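# Unplug monitor cable from back-panel port with two arms

## Task

Free the monitor cable from the back-panel port: loosen both thumbscrews, draw the plug straight out of the port, and leave it lying loose away from the port. The task fails immediately if the plug is tilted beyond what the port permits while it is still inside. Nothing counts as done if it only stays put because the robot holds it at the end. When finished, release everything and move the arms away.

## Robot and tools

Robot: two arms, left_arm and right_arm, in a physics simulation. Each arm has six joints (waist, shoulder, elbow, wrist pitch, wrist yaw, wrist roll) and a parallel gripper. Loose objects may occasionally get a short push from outside. Knocking or placing anything off the table fails the task.

Frame: all printed gripper poses share one scene frame. Origin is on the table top midway between the arms; +z is up, +x points out over the table, and left_arm sits on the +y side. The names left and right do not match image sides. Arm bases may be tilted. Mounting plates and the metal frame behind the arms are fixed obstacles; a too close message counts a plate and its side of the frame as part of that arm. Printed hand positions can be off from reality, more so at long reach. Each gripper's fingers point along its own +z and open and close along its y; end_effector_position is the point between the pads, about 1 cm behind the fingertips.

Tool execute_actions: argument actions is a list holding one action, one wait, or nothing. An empty list ({"actions": []}) just returns the state. An action is {"rows": [...], "steps": N} with N from 1 to 15 (default 15); each step is 1/30 s. Each row is applied for one step; if there are fewer rows than steps, the last row repeats. A wait is {"steps": N} with N up to 300, counted from the previous result, including time spent replying. Optional pictures (boolean) chooses whether camera images come back; by default they do. A refused call sends nothing.

Row layout: one flat list of 14 numbers covering both arms, always all 14 even if one arm stays still. First left_arm: waist, shoulder, elbow, wrist pitch, wrist yaw, wrist roll, then gripper opening; then the same seven for right_arm. Joint values are absolute target angles in radians, the same quantities printed under Joint positions, not offsets. Stated ranges per arm: waist -2.618 to 3.054, shoulder 0.000 to 3.142, elbow 0.000 to 3.142, wrist pitch -1.571 to 1.571, wrist yaw -1.571 to 1.571, wrist roll -2.094 to 2.094. True limits can differ by up to 0.036 rad. A target more than 0.036 past a stated end, and further out than the current angle, gets the call refused; targets beyond the true end are clipped and the result may say joint sent to its limit (possibly about an earlier action). Absence of that line does not prove more travel exists. Gripper opening is an absolute command from -1 (closed) to +1 (fully open).

Motion: joint speed is capped; each step the target may lead the measured angle by at most 0.202 rad (waist), 0.258 (shoulder), 0.238 (elbow), 0.573 (wrist pitch), 0.522 (wrist yaw and roll). If the targets would move a gripper over 70 mm from where it is, all joint targets are scaled back. Friction can leave a joint up to about 0.031 rad short, and smaller commanded changes may not move it. Between calls the arms keep heading to the last row sent, until everything has nearly stopped or a step is HELD; after that only a new action moves them further. Fingers still in motion keep going. The simulation runs while you write.

Gripping: grip_measured reports motor position on the -1..+1 scale. Pads meet near -0.94; each millimetre of object width adds about 0.0208. Readings can carry a per-gripper bias up to about 0.02. The fingers follow through a spring, so on contact they stop while the motor continues; commanding further below the object's width reading squeezes harder, up to roughly 50 to 62 N per pad (less for parts thinner than about 5 mm; first contact can spike). On a rigid flat object grip_measured settles no more than about 0.21 below the width reading. Keep sending the closing value to keep holding. Joint positions also list the opening in metres (0.093 open to 0.000 closed), roughly pad spacing in free air, possibly up to 12 mm under a gripped object's width, with about 1 mm fixed error.

Result lines: the state line gives each arm's end_effector_position (metres) and end_effector_quat_wxyz. Joint positions and Joint velocities follow per arm. joint command not followed means the clearance check altered or blocked some joint targets; the rest of the row still ran. HELD marks steps on which your row was partly or fully withheld. Joint torques are whole drive outputs in joint order, with fixed per-unit offset and scale plus noise; nonzero even unloaded, and friction can mask or mimic load. MOTOR HOT appears from 75 °C; at 90 °C that arm halts for 10 s (rearmed after 5 minutes), at 100 °C that arm goes limp and drops until cooled; both show as OVER-TEMPERATURE FAULT. Holding loads heats motors, even while you think.

Tool zoom_image: camera is one of cam_high, cam_low, cam_left_wrist, cam_right_wrist (all 672x504); region is [x0, y0, x1, y1] in pixels from the top-left, at most 504 by 504. It returns a sharper crop of that camera's latest image.

Tool finished_scene: argument scene is the current scene's number; it ends the scene irreversibly and reports success. Answering without any tool call ends everything.

Cautions: never tilt the plug past the port's allowance while inserted; pull along the port axis. Avoid drops, slips, slams, hard hits and heavy pushing, and keep the arms from striking or pressing each other. Release the plug and withdraw before finishing. Smooth, low-effort, quick motion is preferred.

Each tool is called as name([rows], argument=value, ...), one row to a line, values as JSON.

## Session

execute_actions(actions=[])

Scene clock: 0.00 s of 10600.00 s.
left_arm: end_effector_position=(+0.1724, -0.2281, +0.2755) grip_measured=+0.232 end_effector_quat_wxyz=(-0.162, -0.134, +0.766, -0.608) | right_arm: end_effector_position=(+0.3850, -0.6148, +0.3222) grip_measured=-0.663 end_effector_quat_wxyz=(+0.202, +0.500, +0.688, -0.485)
Joint positions: left_arm=[-1.016  2.135  1.171  0.704  0.471 -1.868  0.056] | right_arm=[-0.644  2.086  1.729 -0.618  1.02   0.372  0.013]
Joint velocities: left_arm=[-0.007 -0.007 -0.012 -0.081 -0.037 -0.037 -0.   ] | right_arm=[ 0.002 -0.012 -0.017  0.051 -0.007 -0.066 -0.   ]
Joint torques (N m, as the arm reports them, + toward a larger angle): no reading

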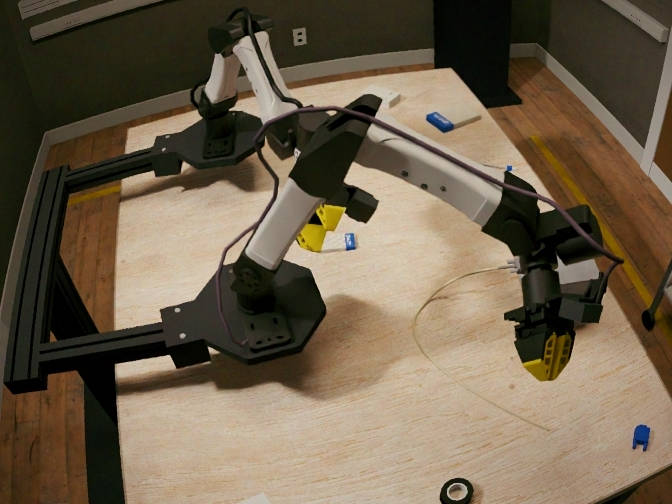

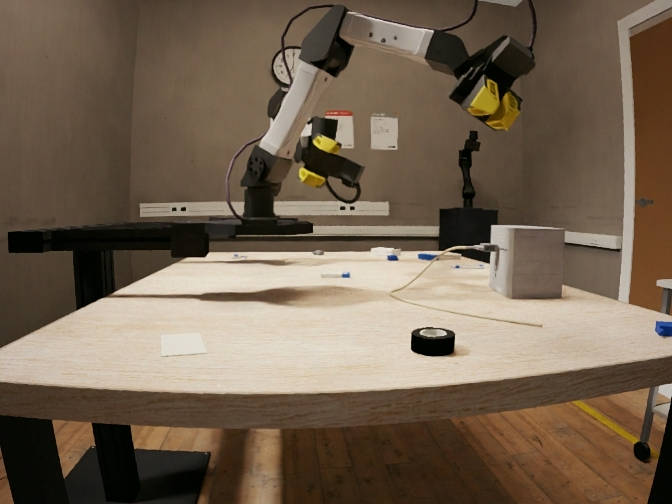

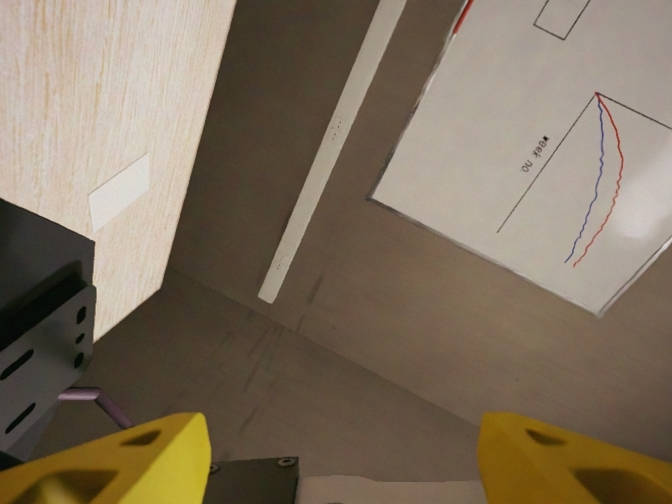

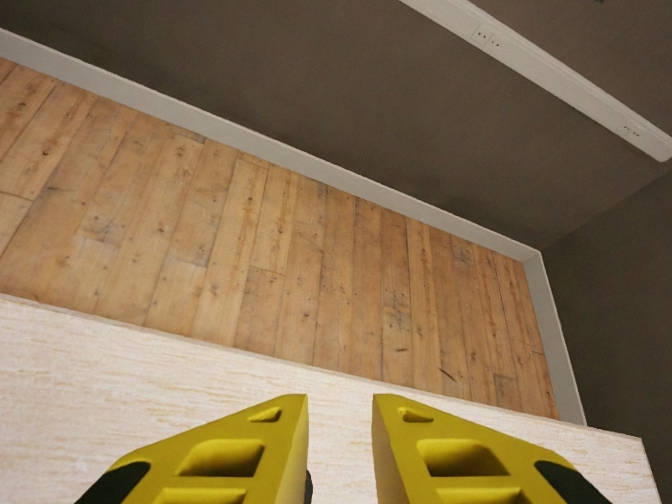

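execute_actions([
  {"rows":[[0.5,2.135,1.171,0.704,0.471,-1.868,0.2,-0.644,2.086,1.729,0.35,0,0,0]]},
], pictures=false)

execute_actions([
  {"steps":90},
], pictures=false)

execute_actions([
  {"rows":[[0.5,1.0,0.6,0,0,0,0.2,0,1.6,0.8,0.4,0,0,0]]},
], pictures=false)

execute_actions([
  {"steps":90},
])

zoom_image(camera="cam_high", region=[440,200,640,350])

zoom_image(camera="cam_low", region=[420,200,600,320])

Scene clock: 6.17 s of 10600.00 s.
left_arm: end_effector_position=(+0.4764, -0.0226, +0.2665) grip_measured=+0.202 end_effector_quat_wxyz=(+0.036, -0.376, +0.685, -0.623) | right_arm: end_effector_position=(+0.5800, -0.5902, +0.4277) grip_measured=-0.001 end_effector_quat_wxyz=(+0.630, +0.252, +0.706, -0.206)
Joint positions: left_arm=[-0.361  2.135  1.171  0.704  0.477 -1.868  0.055] | right_arm=[-0.646  2.09   1.726  0.266  0.1    0.03   0.045]
Joint velocities: left_arm=[ 1.409 -0.017 -0.002  0.022  0.037 -0.007 -0.   ] | right_arm=[-0.007 -0.002 -0.002  0.52  -0.637 -0.154 -0.   ]
Joint torques (N m, as the arm reports them, + toward a larger angle): left_arm=[  0.05 -10.78   6.91   2.19   0.04   0.06] | right_arm=[ -0.04 -12.27  10.96   2.19   0.09  -0.12]
Steps of this call (steps 1 to 90: nothing new was sent; then 2.67 s passed at rest; steps 91 to 105: all 15 steps of this action). Readings (joint positions):
91: left_arm=[-1.004 2.135 1.171 0.704 0.479 -1.868] | right_arm=[-0.646 2.085 1.726 -0.566 0.962 0.326]
92: left_arm=[-0.982 2.135 1.171 0.704 0.485 -1.868] | right_arm=[-0.647 2.088 1.726 -0.486 0.884 0.278]
94: left_arm=[-0.907 2.135 1.171 0.704 0.487 -1.868] | right_arm=[-0.647 2.090 1.726 -0.334 0.737 0.205]
98: left_arm=[-0.716 2.135 1.171 0.704 0.484 -1.868] | right_arm=[-0.647 2.090 1.726 -0.046 0.451 0.115]
105: the state above

Scene clock: 9.17 s of 10600.00 s.
left_arm: end_effector_position=(+0.5805, +0.4450, +0.2557) grip_measured=+0.202 end_effector_quat_wxyz=(-0.294, +0.635, -0.468, +0.540) | right_arm: end_effector_position=(+0.5901, -0.5784, +0.4448) grip_measured=-0.001 end_effector_quat_wxyz=(+0.662, +0.208, +0.695, -0.188)
Joint positions: left_arm=[ 0.5    2.135  1.171  0.704  0.465 -1.868  0.055] | right_arm=[-0.646  2.09   1.726  0.337  0.008  0.006  0.045]
Joint velocities: left_arm=[-0.012  0.007 -0.012  0.007 -0.007 -0.022  0.001] | right_arm=[-0.012 -0.012  0.002 -0.051  0.022  0.022 -0.001]
Joint torques (N m, as the arm reports them, + toward a larger angle): left_arm=[ -0.13 -11.12   6.96   2.2    0.14   0.07] | right_arm=[  0.09 -12.17  10.62   2.3    0.02  -0.16]
Steps of this call (steps 1 to 45: the robot went on to your last target; steps 46 to 90: nothing new was sent). Readings (joint positions):
1: left_arm=[-0.310 2.135 1.171 0.704 0.477 -1.868] | right_arm=[-0.646 2.090 1.726 0.282 0.081 0.025]
2: left_arm=[-0.259 2.135 1.171 0.704 0.476 -1.868] | right_arm=[-0.646 2.090 1.726 0.294 0.066 0.021]
4: left_arm=[-0.156 2.135 1.171 0.704 0.475 -1.868] | right_arm=[-0.646 2.090 1.726 0.311 0.045 0.016]
8: left_arm=[0.049 2.135 1.171 0.704 0.473 -1.868] | right_arm=[-0.646 2.090 1.726 0.327 0.022 0.010]
90: the state above
All arms were judged still, so your last target was given up. Only a new action makes them travel on or press farther. Fingers that are still opening or closing keep moving.

Scene clock: 9.67 s of 10600.00 s.
left_arm: end_effector_position=(+0.3630, +0.4398, +0.3193) grip_measured=+0.202 end_effector_quat_wxyz=(+0.500, -0.412, +0.755, -0.104) | right_arm: end_effector_position=(+0.5537, -0.2295, +0.4158) grip_measured=-0.001 end_effector_quat_wxyz=(+0.652, +0.006, +0.758, +0.012)
Joint positions: left_arm=[ 0.499  1.102  0.598  0.027  0.039 -0.67   0.055] | right_arm=[-0.075  1.602  1.053  0.414  0.003  0.006  0.045]
Joint velocities: left_arm=[ 0.007 -2.254  0.046  0.139 -0.227  2.806  0.001] | right_arm=[ 0.969 -0.139 -1.341  0.139 -0.095 -0.007 -0.001]
Joint torques (N m, as the arm reports them, + toward a larger angle): left_arm=[ 0.18 -0.34  8.12  1.48 -0.08  0.1 ] | right_arm=[-2.82 -6.76  7.38  1.77  0.34 -0.08]
Steps of this call (steps 1 to 15: all 15 steps of this action). Readings (joint positions):
1: left_arm=[0.499 2.108 1.148 0.654 0.415 -1.811] | right_arm=[-0.638 2.073 1.700 0.345 0.013 0.006]
2: left_arm=[0.499 2.055 1.097 0.580 0.361 -1.746] | right_arm=[-0.623 2.040 1.651 0.344 0.017 0.006]
4: left_arm=[0.499 1.944 0.994 0.446 0.277 -1.623] | right_arm=[-0.568 1.963 1.556 0.344 0.018 0.006]
8: left_arm=[0.499 1.697 0.778 0.254 0.158 -1.352] | right_arm=[-0.406 1.784 1.367 0.354 0.016 0.006]
15: the state above

Scene clock: 12.67 s of 10600.00 s.
left_arm: end_effector_position=(+0.3537, +0.4425, +0.3603) grip_measured=+0.202 end_effector_quat_wxyz=(+0.550, -0.148, +0.818, +0.085) | right_arm: end_effector_position=(+0.5022, -0.1901, +0.2847) grip_measured=-0.001 end_effector_quat_wxyz=(+0.530, -0.031, +0.847, +0.036)
Joint positions: left_arm=[ 0.499  0.987  0.612  0.008  0.008 -0.01   0.055] | right_arm=[ 0.003  1.613  0.79   0.386 -0.005  0.006  0.045]
Joint velocities: left_arm=[ 0.002  0.002 -0.002 -0.007  0.022 -0.051 -0.   ] | right_arm=[-0.042 -0.017  0.002 -0.037 -0.022  0.022  0.   ]
Joint torques (N m, as the arm reports them, + toward a larger angle): left_arm=[ 0.16 -1.4   7.56  2.14 -0.11  0.15] | right_arm=[-0.49 -7.7   9.99  2.22  0.13 -0.1 ]
Steps of this call (steps 1 to 45: the robot went on to your last target; steps 46 to 90: nothing new was sent). Readings (joint positions):
1: left_arm=[0.499 1.038 0.601 0.034 0.033 -0.570] | right_arm=[-0.045 1.600 1.005 0.418 -0.000 0.006]
2: left_arm=[0.499 0.999 0.607 0.043 0.027 -0.470] | right_arm=[-0.023 1.599 0.954 0.420 -0.003 0.006]
4: left_arm=[0.499 0.978 0.612 0.054 0.020 -0.304] | right_arm=[0.000 1.600 0.854 0.406 -0.005 0.006]
8: left_arm=[0.499 0.987 0.612 0.025 0.013 -0.129] | right_arm=[0.003 1.615 0.790 0.359 -0.005 0.006]
90: the state above
All arms were judged still, so your last target was given up. Only a new action makes them travel on or press farther. Fingers that are still opening or closing keep moving.

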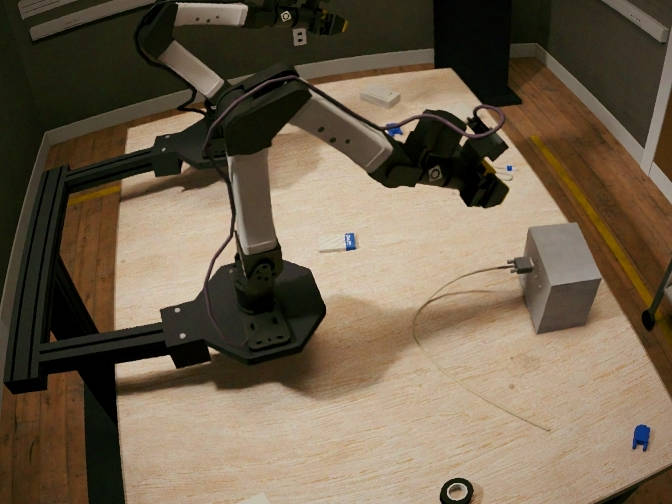

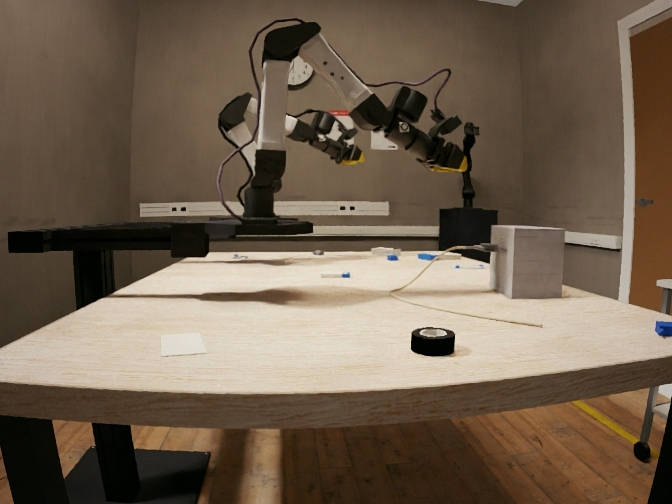

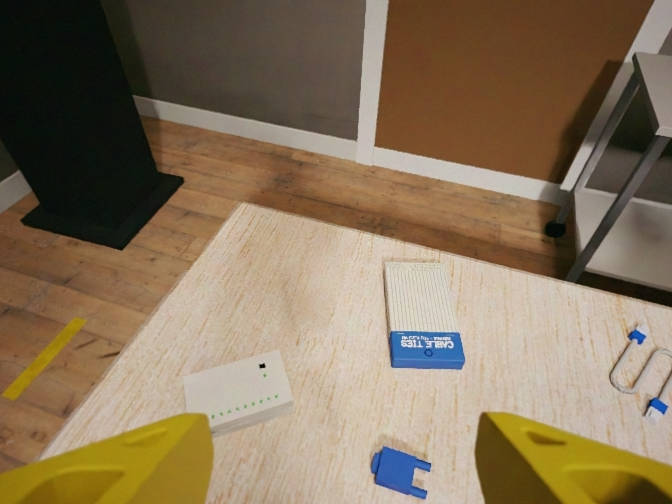

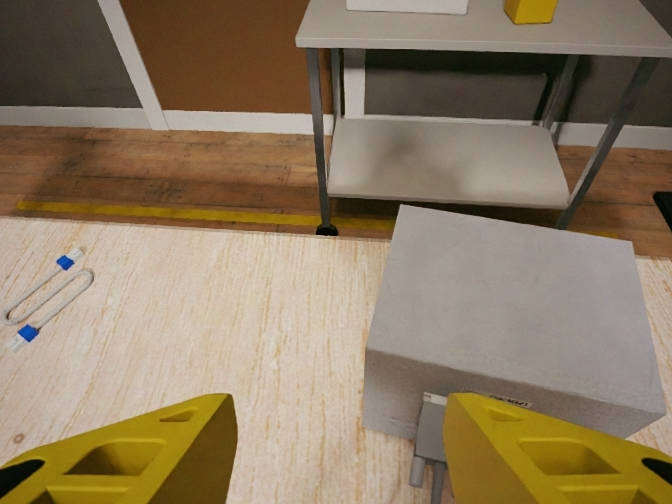

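Region (440, 200, 640, 350) of cam_high's 672x504 image, scaled by 2.520, with more detail than that image has; it fills the top 378 rows of this view, and the rest is white.

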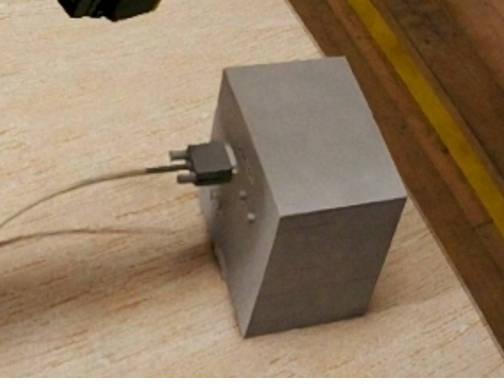

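Region (420, 200, 600, 320) of cam_low's 672x504 image, scaled by 2.800, with more detail than that image has.

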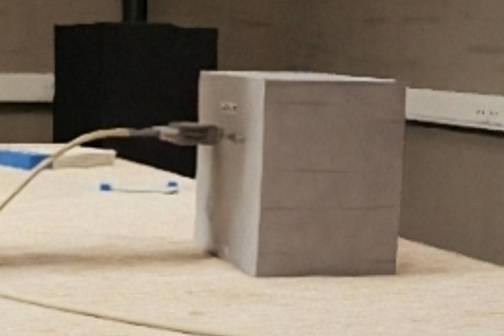

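execute_actions([
  {"rows":[[0.5,1.0,0.6,0,0,0,0.2,-0.13,2.2,0.55,1.3,0,0,0]]},
], pictures=false)

execute_actions([
  {"steps":40},
])

Scene clock: 21.97 s of 10600.00 s.
left_arm: end_effector_position=(+0.3537, +0.4425, +0.3603) grip_measured=+0.202 end_effector_quat_wxyz=(+0.550, -0.148, +0.818, +0.085) | right_arm: end_effector_position=(+0.4690, -0.2506, +0.1132) grip_measured=-0.001 end_effector_quat_wxyz=(+0.518, +0.029, +0.855, -0.004)
Joint positions: left_arm=[ 0.499  0.987  0.612  0.008  0.008 -0.01   0.055] | right_arm=[-0.137  2.221  0.541  1.214  0.002  0.004  0.045]
Joint velocities: left_arm=[ 0.002  0.017  0.017  0.037 -0.022 -0.037  0.   ] | right_arm=[-0.012 -0.129 -0.022  0.564 -0.037  0.007  0.001]
Joint torques (N m, as the arm reports them, + toward a larger angle): left_arm=[ 0.22 -1.41  7.57  2.15 -0.09  0.15] | right_arm=[ 0.35 -8.59  4.54  2.01  0.   -0.09]
Steps of this call (steps 1 to 90: nothing new was sent; then 5.80 s passed at rest; steps 91 to 105: all 15 steps of this action). Readings (joint positions):
91: left_arm=[0.499 0.987 0.612 0.008 0.008 -0.010] | right_arm=[-0.007 1.633 0.764 0.465 -0.010 0.005]
92: left_arm=[0.499 0.987 0.612 0.008 0.008 -0.010] | right_arm=[-0.028 1.671 0.729 0.579 -0.013 0.004]
94: left_arm=[0.499 0.987 0.612 0.008 0.008 -0.010] | right_arm=[-0.089 1.811 0.647 0.823 -0.011 0.004]
98: left_arm=[0.499 0.987 0.612 0.008 0.008 -0.010] | right_arm=[-0.138 2.162 0.571 1.079 0.002 0.004]
105: the state above

Scene clock: 23.30 s of 10600.00 s.
left_arm: end_effector_position=(+0.3537, +0.4425, +0.3603) grip_measured=+0.202 end_effector_quat_wxyz=(+0.550, -0.148, +0.818, +0.085) | right_arm: end_effector_position=(+0.4777, -0.2514, +0.1326) grip_measured=-0.001 end_effector_quat_wxyz=(+0.552, +0.029, +0.833, -0.005)
Joint positions: left_arm=[ 0.499  0.987  0.612  0.008  0.008 -0.01   0.055] | right_arm=[-0.137  2.212  0.541  1.286  0.002  0.004  0.045]
Joint velocities: left_arm=[ 0.012 -0.007  0.012  0.007 -0.11   0.022  0.   ] | right_arm=[-0.007 -0.002 -0.007  0.081 -0.007  0.022 -0.   ]
Joint torques (N m, as the arm reports them, + toward a larger angle): left_arm=[ 0.2  -1.46  7.66  2.14 -0.09  0.12] | right_arm=[ 0.39 -8.5   4.93  2.23  0.14 -0.1 ]
Steps of this call (steps 1 to 30: the robot went on to your last target; steps 31 to 40: nothing new was sent). Readings (joint positions):
1: left_arm=[0.499 0.987 0.612 0.008 0.008 -0.010] | right_arm=[-0.137 2.217 0.541 1.231 0.002 0.004]
2: left_arm=[0.499 0.987 0.612 0.008 0.008 -0.010] | right_arm=[-0.137 2.214 0.541 1.245 0.002 0.004]
4: left_arm=[0.499 0.987 0.612 0.008 0.008 -0.010] | right_arm=[-0.137 2.212 0.541 1.264 0.002 0.004]
8: left_arm=[0.499 0.987 0.612 0.008 0.008 -0.010] | right_arm=[-0.137 2.212 0.541 1.279 0.002 0.004]
40: the state above
All arms were judged still, so your last target was given up. Only a new action makes them travel on or press farther. Fingers that are still opening or closing keep moving.

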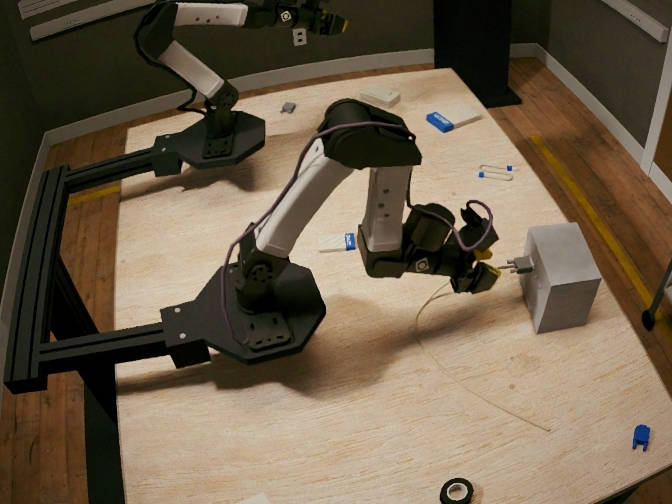

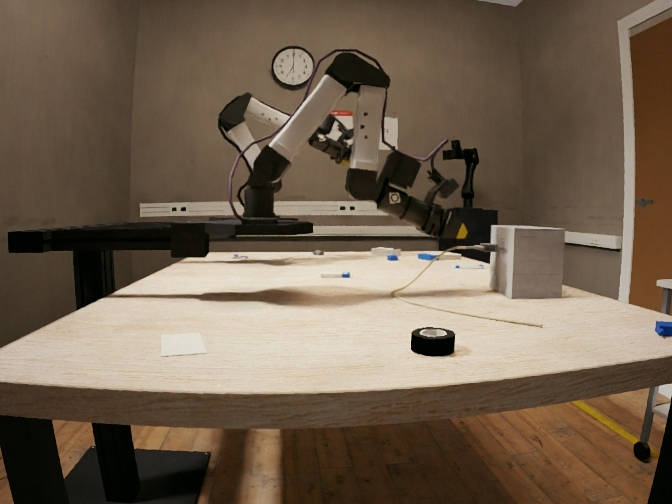

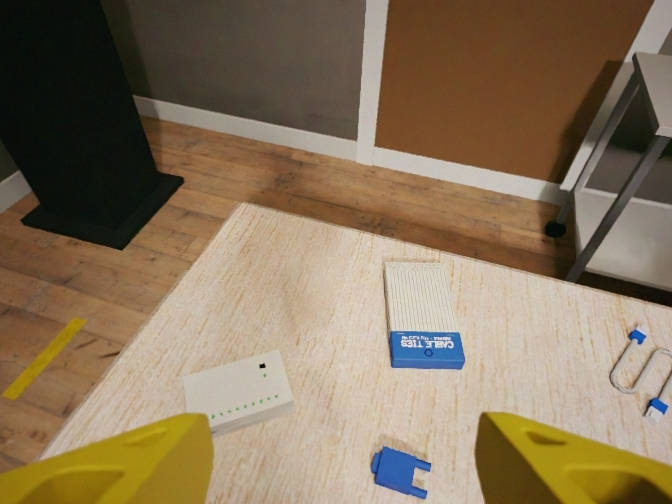

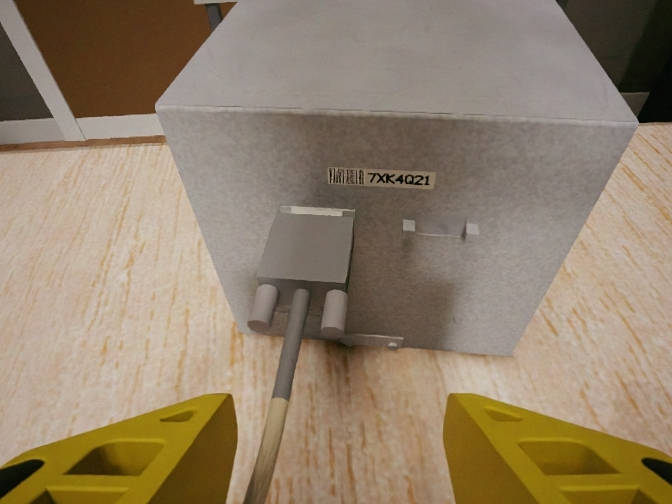

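execute_actions([
  {"rows":[[0.5,1.0,0.6,0,0,0,0.2,-0.13,2.3,0.56,1.42,0,0,0],[0.5,1.0,0.6,0,0,0,0.2,-0.13,2.3,0.56,1.42,0,0,0],[0.5,1.0,0.6,0,0,0,0.2,-0.13,2.3,0.56,1.5,0,0,0],[0.5,1.0,0.6,0,0,0,0.2,-0.13,2.35,0.56,1.56,0,0,0],[0.5,1.0,0.6,0,0,0,0.2,-0.13,2.4,0.58,1.56,0,0,0],[0.5,1.0,0.6,0,0,0,0.2,-0.13,2.45,0.6,1.56,0,0,0]]},
], pictures=false)

execute_actions([
  {"rows":[[0.5,1.0,0.6,0,0,0,0.2,-0.13,2.45,0.6,1.56,0,1.57,0]]},
], pictures=false)

execute_actions([
  {"steps":30},
])

zoom_image(camera="cam_low", region=[400,190,540,290])

Scene clock: 32.90 s of 10600.00 s.
left_arm: end_effector_position=(+0.3537, +0.4425, +0.3603) grip_measured=+0.202 end_effector_quat_wxyz=(+0.550, -0.148, +0.818, +0.085) | right_arm: end_effector_position=(+0.4799, -0.2484, +0.1040) grip_measured=-0.001 end_effector_quat_wxyz=(+0.579, +0.026, +0.815, -0.003)
Joint positions: left_arm=[ 0.499  0.987  0.612  0.008  0.008 -0.009  0.055] | right_arm=[-0.133  2.441  0.584  1.538 -0.004  0.005  0.045]
Joint velocities: left_arm=[-0.017 -0.012  0.007  0.037 -0.051 -0.022 -0.001] | right_arm=[ 0.012  0.002 -0.002  0.066 -0.037 -0.007 -0.   ]
Joint torques (N m, as the arm reports them, + toward a larger angle): left_arm=[ 0.27 -1.37  7.52  2.13 -0.09  0.11] | right_arm=[ 0.11 -7.75  4.14  2.35  0.15 -0.12]
Steps of this call (steps 1 to 90: nothing new was sent; then 6.10 s passed at rest; steps 91 to 105: all 15 steps of this action). Readings (joint positions):
91: left_arm=[0.499 0.987 0.612 0.008 0.008 -0.010] | right_arm=[-0.137 2.224 0.541 1.309 0.002 0.004]
92: left_arm=[0.499 0.987 0.612 0.008 0.008 -0.009] | right_arm=[-0.137 2.243 0.545 1.337 0.002 0.004]
94: left_arm=[0.499 0.987 0.612 0.008 0.008 -0.009] | right_arm=[-0.137 2.287 0.546 1.397 0.002 0.004]
98: left_arm=[0.499 0.987 0.612 0.008 0.008 -0.009] | right_arm=[-0.137 2.419 0.581 1.498 -0.000 0.005]
105: the state above

Scene clock: 33.40 s of 10600.00 s.
left_arm: end_effector_position=(+0.3537, +0.4425, +0.3603) grip_measured=+0.202 end_effector_quat_wxyz=(+0.550, -0.148, +0.818, +0.085) | right_arm: end_effector_position=(+0.4806, -0.2481, +0.1060) grip_measured=-0.001 end_effector_quat_wxyz=(+0.453, +0.533, +0.614, +0.366)
Joint positions: left_arm=[ 0.499  0.987  0.612  0.008  0.008 -0.009  0.055] | right_arm=[-0.132  2.441  0.584  1.547 -0.005  1.373  0.045]
Joint velocities: left_arm=[-0.002 -0.002 -0.002  0.007 -0.037  0.007 -0.   ] | right_arm=[-0.007 -0.012  0.002  0.022  0.037  1.238  0.   ]
Joint torques (N m, as the arm reports them, + toward a larger angle): left_arm=[ 0.22 -1.35  7.54  2.15 -0.07  0.12] | right_arm=[ 0.06 -7.85  4.18  2.32  0.2  -0.08]
Steps of this call (steps 1 to 15: all 15 steps of this action). Readings (joint positions):
1: left_arm=[0.499 0.987 0.612 0.008 0.008 -0.009] | right_arm=[-0.132 2.441 0.584 1.540 -0.005 0.089]
2: left_arm=[0.499 0.987 0.612 0.008 0.008 -0.009] | right_arm=[-0.132 2.441 0.584 1.541 -0.005 0.190]
4: left_arm=[0.499 0.987 0.612 0.008 0.008 -0.009] | right_arm=[-0.132 2.441 0.584 1.544 -0.005 0.390]
8: left_arm=[0.499 0.987 0.612 0.008 0.008 -0.009] | right_arm=[-0.132 2.441 0.584 1.546 -0.005 0.792]
15: the state above

Scene clock: 34.40 s of 10600.00 s.
left_arm: end_effector_position=(+0.3537, +0.4425, +0.3603) grip_measured=+0.202 end_effector_quat_wxyz=(+0.550, -0.148, +0.818, +0.085) | right_arm: end_effector_position=(+0.4806, -0.2481, +0.1060) grip_measured=-0.001 end_effector_quat_wxyz=(+0.416, +0.589, +0.560, +0.408)
Joint positions: left_arm=[ 0.499  0.987  0.612  0.008  0.008 -0.009  0.055] | right_arm=[-0.132  2.441  0.584  1.547 -0.005  1.565  0.045]
Joint velocities: left_arm=[-0.012 -0.007 -0.017  0.007 -0.007  0.051 -0.   ] | right_arm=[-0.012 -0.012  0.002  0.051 -0.022  0.066 -0.   ]
Joint torques (N m, as the arm reports them, + toward a larger angle): left_arm=[ 0.33 -1.31  7.38  2.17 -0.09  0.14] | right_arm=[ 0.04 -7.68  4.16  2.22  0.22  0.04]
Steps of this call (steps 1 to 30: the robot went on to your last target). Readings (joint positions):
1: left_arm=[0.499 0.987 0.612 0.008 0.008 -0.009] | right_arm=[-0.132 2.441 0.584 1.547 -0.005 1.412]
2: left_arm=[0.499 0.987 0.612 0.008 0.008 -0.009] | right_arm=[-0.132 2.441 0.584 1.547 -0.005 1.443]
4: left_arm=[0.499 0.987 0.612 0.008 0.008 -0.009] | right_arm=[-0.132 2.441 0.584 1.547 -0.005 1.487]
8: left_arm=[0.499 0.987 0.612 0.008 0.008 -0.009] | right_arm=[-0.132 2.441 0.584 1.547 -0.005 1.534]
30: the state above
All arms were judged still, so your last target was given up. Only a new action makes them travel on or press farther. Fingers that are still opening or closing keep moving.

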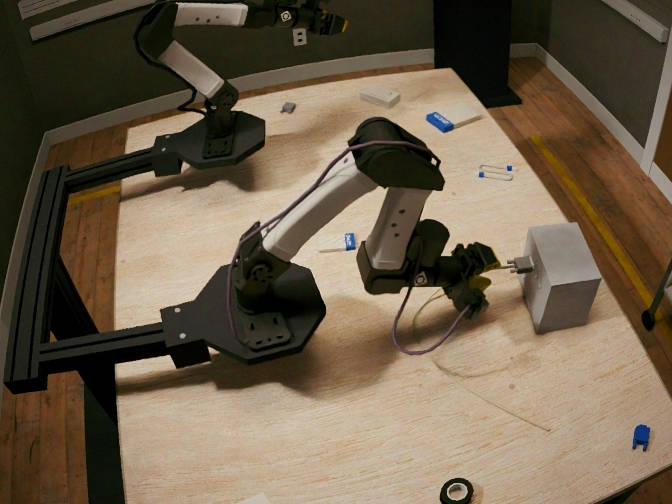

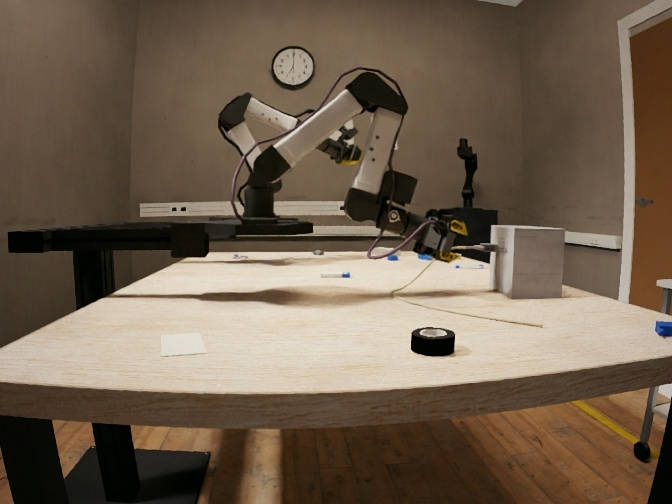

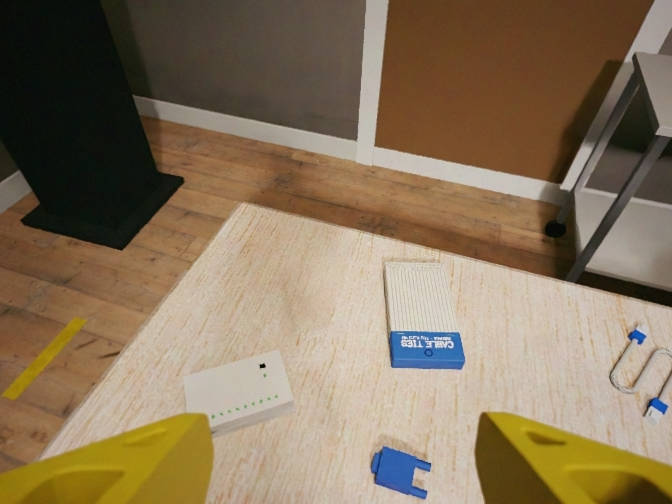

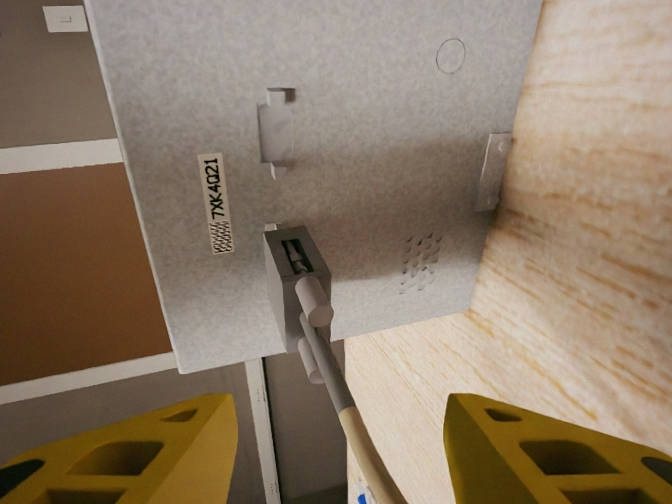

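Region (400, 190, 540, 290) of cam_low's 672x504 image, scaled by 3.600, with more detail than that image has; it fills the top 360 rows of this view, and the rest is white.

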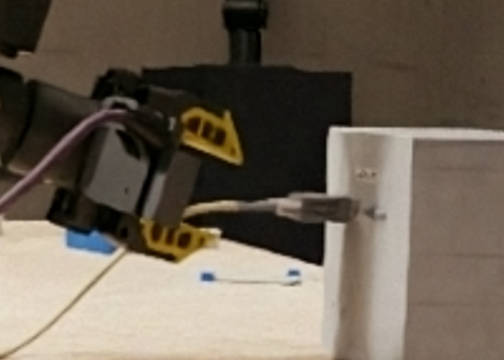

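execute_actions([
  {"rows":[[0.5,1.0,0.6,0,0,0,0.2,-0.145,2.48,0.65,1.56,0,1.57,-0.3],[0.5,1.0,0.6,0,0,0,0.2,-0.145,2.48,0.65,1.56,0,1.57,-0.3],[0.5,1.0,0.6,0,0,0,0.2,-0.145,2.515,0.705,1.56,0,1.57,-0.3],[0.5,1.0,0.6,0,0,0,0.2,-0.145,2.515,0.705,1.56,0,1.57,-0.3],[0.5,1.0,0.6,0,0,0,0.2,-0.145,2.55,0.76,1.56,0,1.57,-0.3]]},
])

zoom_image(camera="cam_low", region=[430,210,520,280])

zoom_image(camera="cam_high", region=[460,230,560,310])

Scene clock: 39.83 s of 10600.00 s.
left_arm: end_effector_position=(+0.3537, +0.4425, +0.3603) grip_measured=+0.202 end_effector_quat_wxyz=(+0.550, -0.148, +0.818, +0.085) | right_arm: end_effector_position=(+0.5141, -0.2554, +0.0980) grip_measured=-0.298 end_effector_quat_wxyz=(+0.436, +0.580, +0.543, +0.421)
Joint positions: left_arm=[ 0.499  0.987  0.612  0.008  0.008 -0.009  0.055] | right_arm=[-0.144  2.54   0.739  1.55  -0.001  1.566  0.031]
Joint velocities: left_arm=[ 0.002 -0.007  0.002 -0.037 -0.037  0.051  0.001] | right_arm=[ 0.007 -0.017 -0.012  0.051 -0.066  0.007 -0.001]
Joint torques (N m, as the arm reports them, + toward a larger angle): left_arm=[ 0.12 -1.49  7.51  2.16 -0.07  0.13] | right_arm=[-0.49 -8.44  5.07  2.24  0.15 -0.03]
Steps of this call (steps 1 to 90: nothing new was sent; then 1.93 s passed at rest; steps 91 to 105: all 15 steps of this action). Readings (joint positions):
91: left_arm=[0.499 0.987 0.612 0.008 0.008 -0.009] | right_arm=[-0.133 2.445 0.591 1.548 -0.005 1.565]
92: left_arm=[0.499 0.987 0.612 0.008 0.008 -0.009] | right_arm=[-0.134 2.454 0.607 1.548 -0.005 1.565]
94: left_arm=[0.499 0.987 0.612 0.008 0.008 -0.009] | right_arm=[-0.137 2.483 0.657 1.549 -0.005 1.566]
98: left_arm=[0.499 0.987 0.612 0.008 0.008 -0.009] | right_arm=[-0.142 2.537 0.735 1.550 -0.002 1.566]
105: the state above

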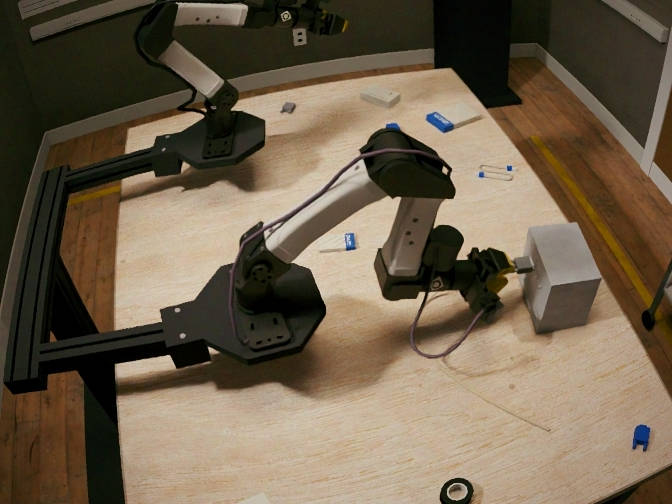

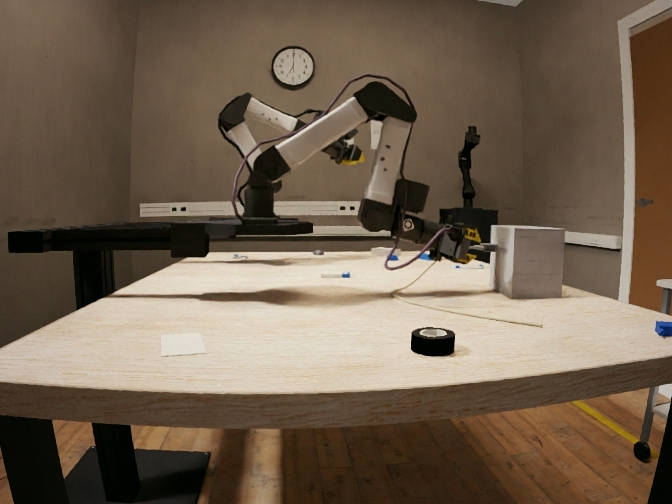

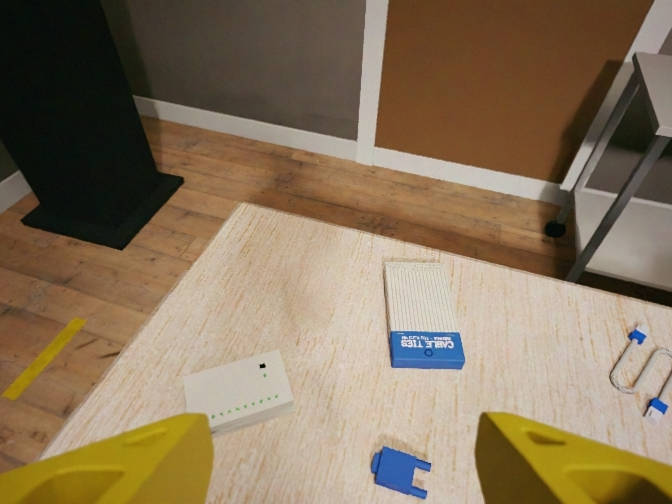

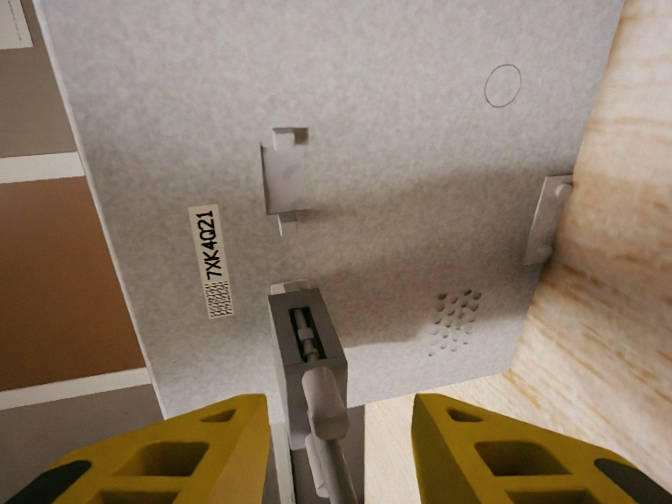

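Region (430, 210, 520, 280) of cam_low's 672x504 image, scaled by 5.600, with more detail than that image has.

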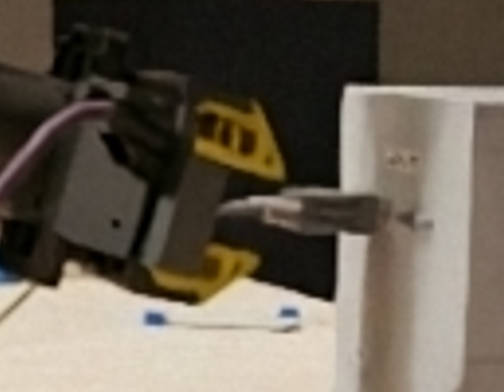

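Region (460, 230, 560, 310) of cam_high's 672x504 image, scaled by 5.040, with more detail than that image has; it fills the top 403 rows of this view, and the rest is white.

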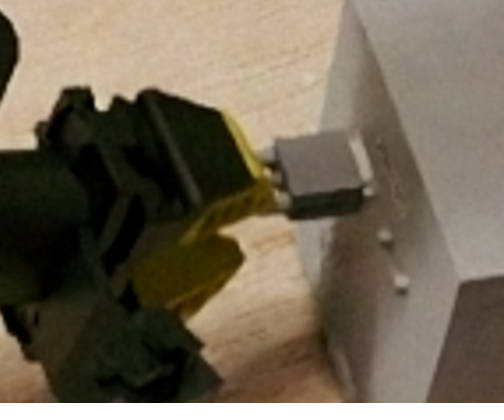

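execute_actions([
  {"rows":[[0.5,1.0,0.6,0,0,0,0.2,-0.145,2.562,0.795,1.56,0,1.57,0.6]]},
], pictures=false)

execute_actions([
  {"rows":[[0.5,1.0,0.6,0,0,0,0.2,-0.145,2.562,0.795,1.56,0,0,0.6]]},
], pictures=false)

execute_actions([
  {"steps":15},
])

zoom_image(camera="cam_low", region=[430,210,520,280])

Scene clock: 44.73 s of 10600.00 s.
left_arm: end_effector_position=(+0.3537, +0.4425, +0.3603) grip_measured=+0.202 end_effector_quat_wxyz=(+0.550, -0.148, +0.818, +0.085) | right_arm: end_effector_position=(+0.5253, -0.2562, +0.1037) grip_measured=+0.599 end_effector_quat_wxyz=(+0.446, +0.573, +0.536, +0.430)
Joint positions: left_arm=[ 0.499  0.987  0.612  0.008  0.008 -0.009  0.055] | right_arm=[-0.144  2.55   0.779  1.552 -0.001  1.566  0.074]
Joint velocities: left_arm=[-0.002 -0.002  0.012 -0.051  0.022  0.051 -0.001] | right_arm=[ 0.007 -0.007  0.002 -0.022 -0.022 -0.037  0.   ]
Joint torques (N m, as the arm reports them, + toward a larger angle): left_arm=[ 0.31 -1.39  7.45  2.17 -0.09  0.12] | right_arm=[-0.29 -8.58  4.95  2.24  0.15 -0.13]
Steps of this call (steps 1 to 15: the robot went on to your last target; steps 16 to 90: nothing new was sent; then 1.40 s passed at rest; steps 91 to 105: all 15 steps of this action). Readings (joint positions):
91: left_arm=[0.499 0.987 0.612 0.008 0.008 -0.009] | right_arm=[-0.144 2.542 0.744 1.550 -0.001 1.566]
92: left_arm=[0.499 0.987 0.612 0.008 0.008 -0.009] | right_arm=[-0.144 2.547 0.756 1.550 -0.001 1.566]
94: left_arm=[0.499 0.987 0.612 0.008 0.008 -0.009] | right_arm=[-0.144 2.550 0.774 1.550 -0.001 1.566]
98: left_arm=[0.499 0.987 0.612 0.008 0.008 -0.009] | right_arm=[-0.144 2.550 0.779 1.552 -0.001 1.566]
105: the state above

Scene clock: 45.23 s of 10600.00 s.
left_arm: end_effector_position=(+0.3537, +0.4425, +0.3603) grip_measured=+0.202 end_effector_quat_wxyz=(+0.550, -0.148, +0.818, +0.085) | right_arm: end_effector_position=(+0.5253, -0.2562, +0.1037) grip_measured=+0.599 end_effector_quat_wxyz=(+0.617, +0.107, +0.778, +0.053)
Joint positions: left_arm=[ 0.499  0.987  0.612  0.008  0.008 -0.009  0.055] | right_arm=[-0.144  2.55   0.779  1.552 -0.001  0.202  0.074]
Joint velocities: left_arm=[ 0.007 -0.002 -0.017 -0.095  0.022  0.022 -0.   ] | right_arm=[-0.002  0.002 -0.007  0.037 -0.037 -1.341  0.001]
Joint torques (N m, as the arm reports them, + toward a larger angle): left_arm=[ 0.22 -1.38  7.58  2.15 -0.08  0.12] | right_arm=[-0.56 -8.71  5.02  2.25  0.12 -0.13]
Steps of this call (steps 1 to 15: all 15 steps of this action). Readings (joint positions):
1: left_arm=[0.499 0.987 0.612 0.008 0.008 -0.009] | right_arm=[-0.144 2.550 0.779 1.551 -0.001 1.483]
2: left_arm=[0.499 0.987 0.612 0.008 0.008 -0.009] | right_arm=[-0.144 2.550 0.779 1.551 -0.001 1.383]
4: left_arm=[0.499 0.987 0.612 0.008 0.008 -0.009] | right_arm=[-0.144 2.550 0.779 1.552 -0.001 1.183]
8: left_arm=[0.499 0.987 0.612 0.008 0.008 -0.009] | right_arm=[-0.144 2.550 0.779 1.552 -0.001 0.784]
15: the state above

Scene clock: 45.73 s of 10600.00 s.
left_arm: end_effector_position=(+0.3537, +0.4425, +0.3603) grip_measured=+0.202 end_effector_quat_wxyz=(+0.550, -0.148, +0.818, +0.085) | right_arm: end_effector_position=(+0.5253, -0.2562, +0.1037) grip_measured=+0.599 end_effector_quat_wxyz=(+0.619, +0.033, +0.784, -0.006)
Joint positions: left_arm=[ 0.499  0.987  0.612  0.008  0.008 -0.009  0.055] | right_arm=[-0.144  2.55   0.779  1.552 -0.001  0.014  0.074]
Joint velocities: left_arm=[ 0.022 -0.012  0.002  0.007 -0.022  0.066  0.001] | right_arm=[-0.007  0.002  0.017  0.037 -0.037 -0.095 -0.   ]
Joint torques (N m, as the arm reports them, + toward a larger angle): left_arm=[ 0.24 -1.5   7.56  2.16 -0.07  0.12] | right_arm=[-0.28 -8.31  4.88  2.24  0.14 -0.09]
Steps of this call (steps 1 to 15: the robot went on to your last target). Readings (joint positions):
1: left_arm=[0.499 0.987 0.612 0.008 0.008 -0.009] | right_arm=[-0.144 2.550 0.779 1.552 -0.001 0.163]
2: left_arm=[0.499 0.987 0.612 0.008 0.008 -0.009] | right_arm=[-0.144 2.550 0.779 1.552 -0.001 0.131]
4: left_arm=[0.499 0.987 0.612 0.008 0.008 -0.009] | right_arm=[-0.144 2.550 0.779 1.552 -0.001 0.086]
8: left_arm=[0.499 0.987 0.612 0.008 0.008 -0.009] | right_arm=[-0.144 2.550 0.779 1.552 -0.001 0.039]
15: the state above

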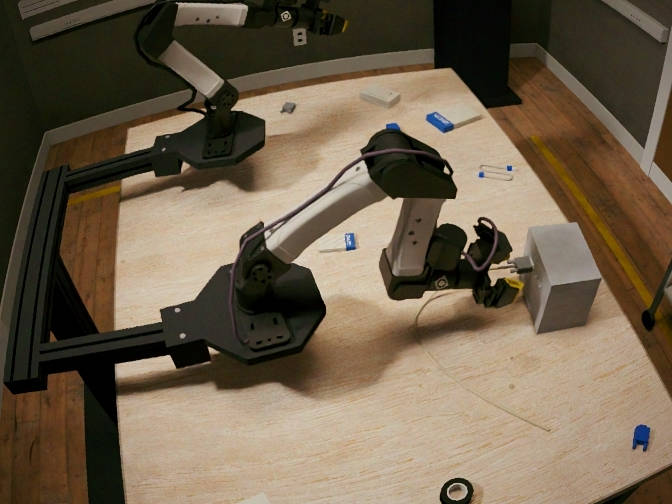

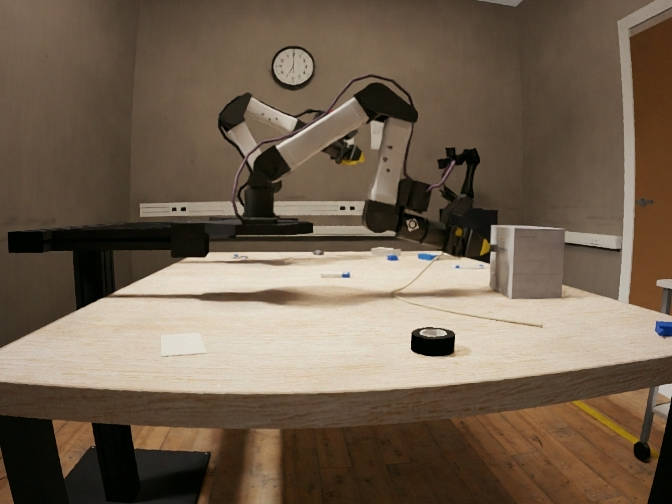

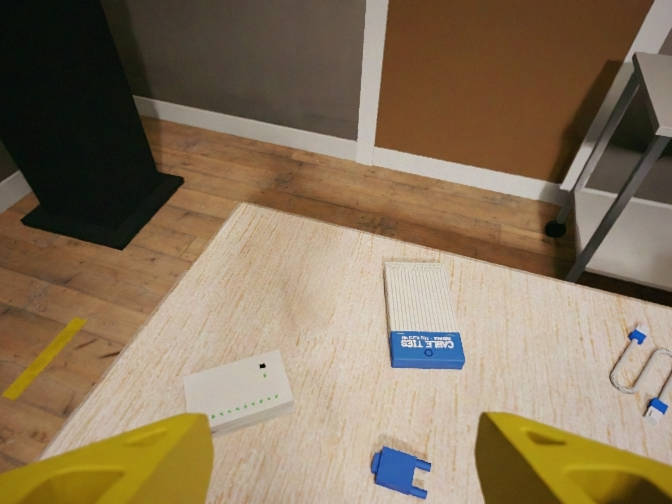

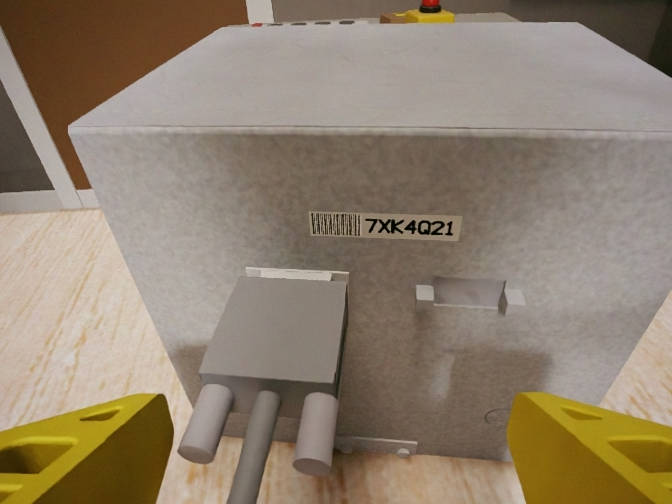

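Region (430, 210, 520, 280) of cam_low's 672x504 image, scaled by 5.600, with more detail than that image has.

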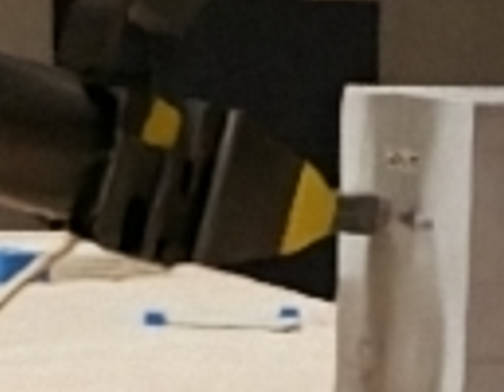

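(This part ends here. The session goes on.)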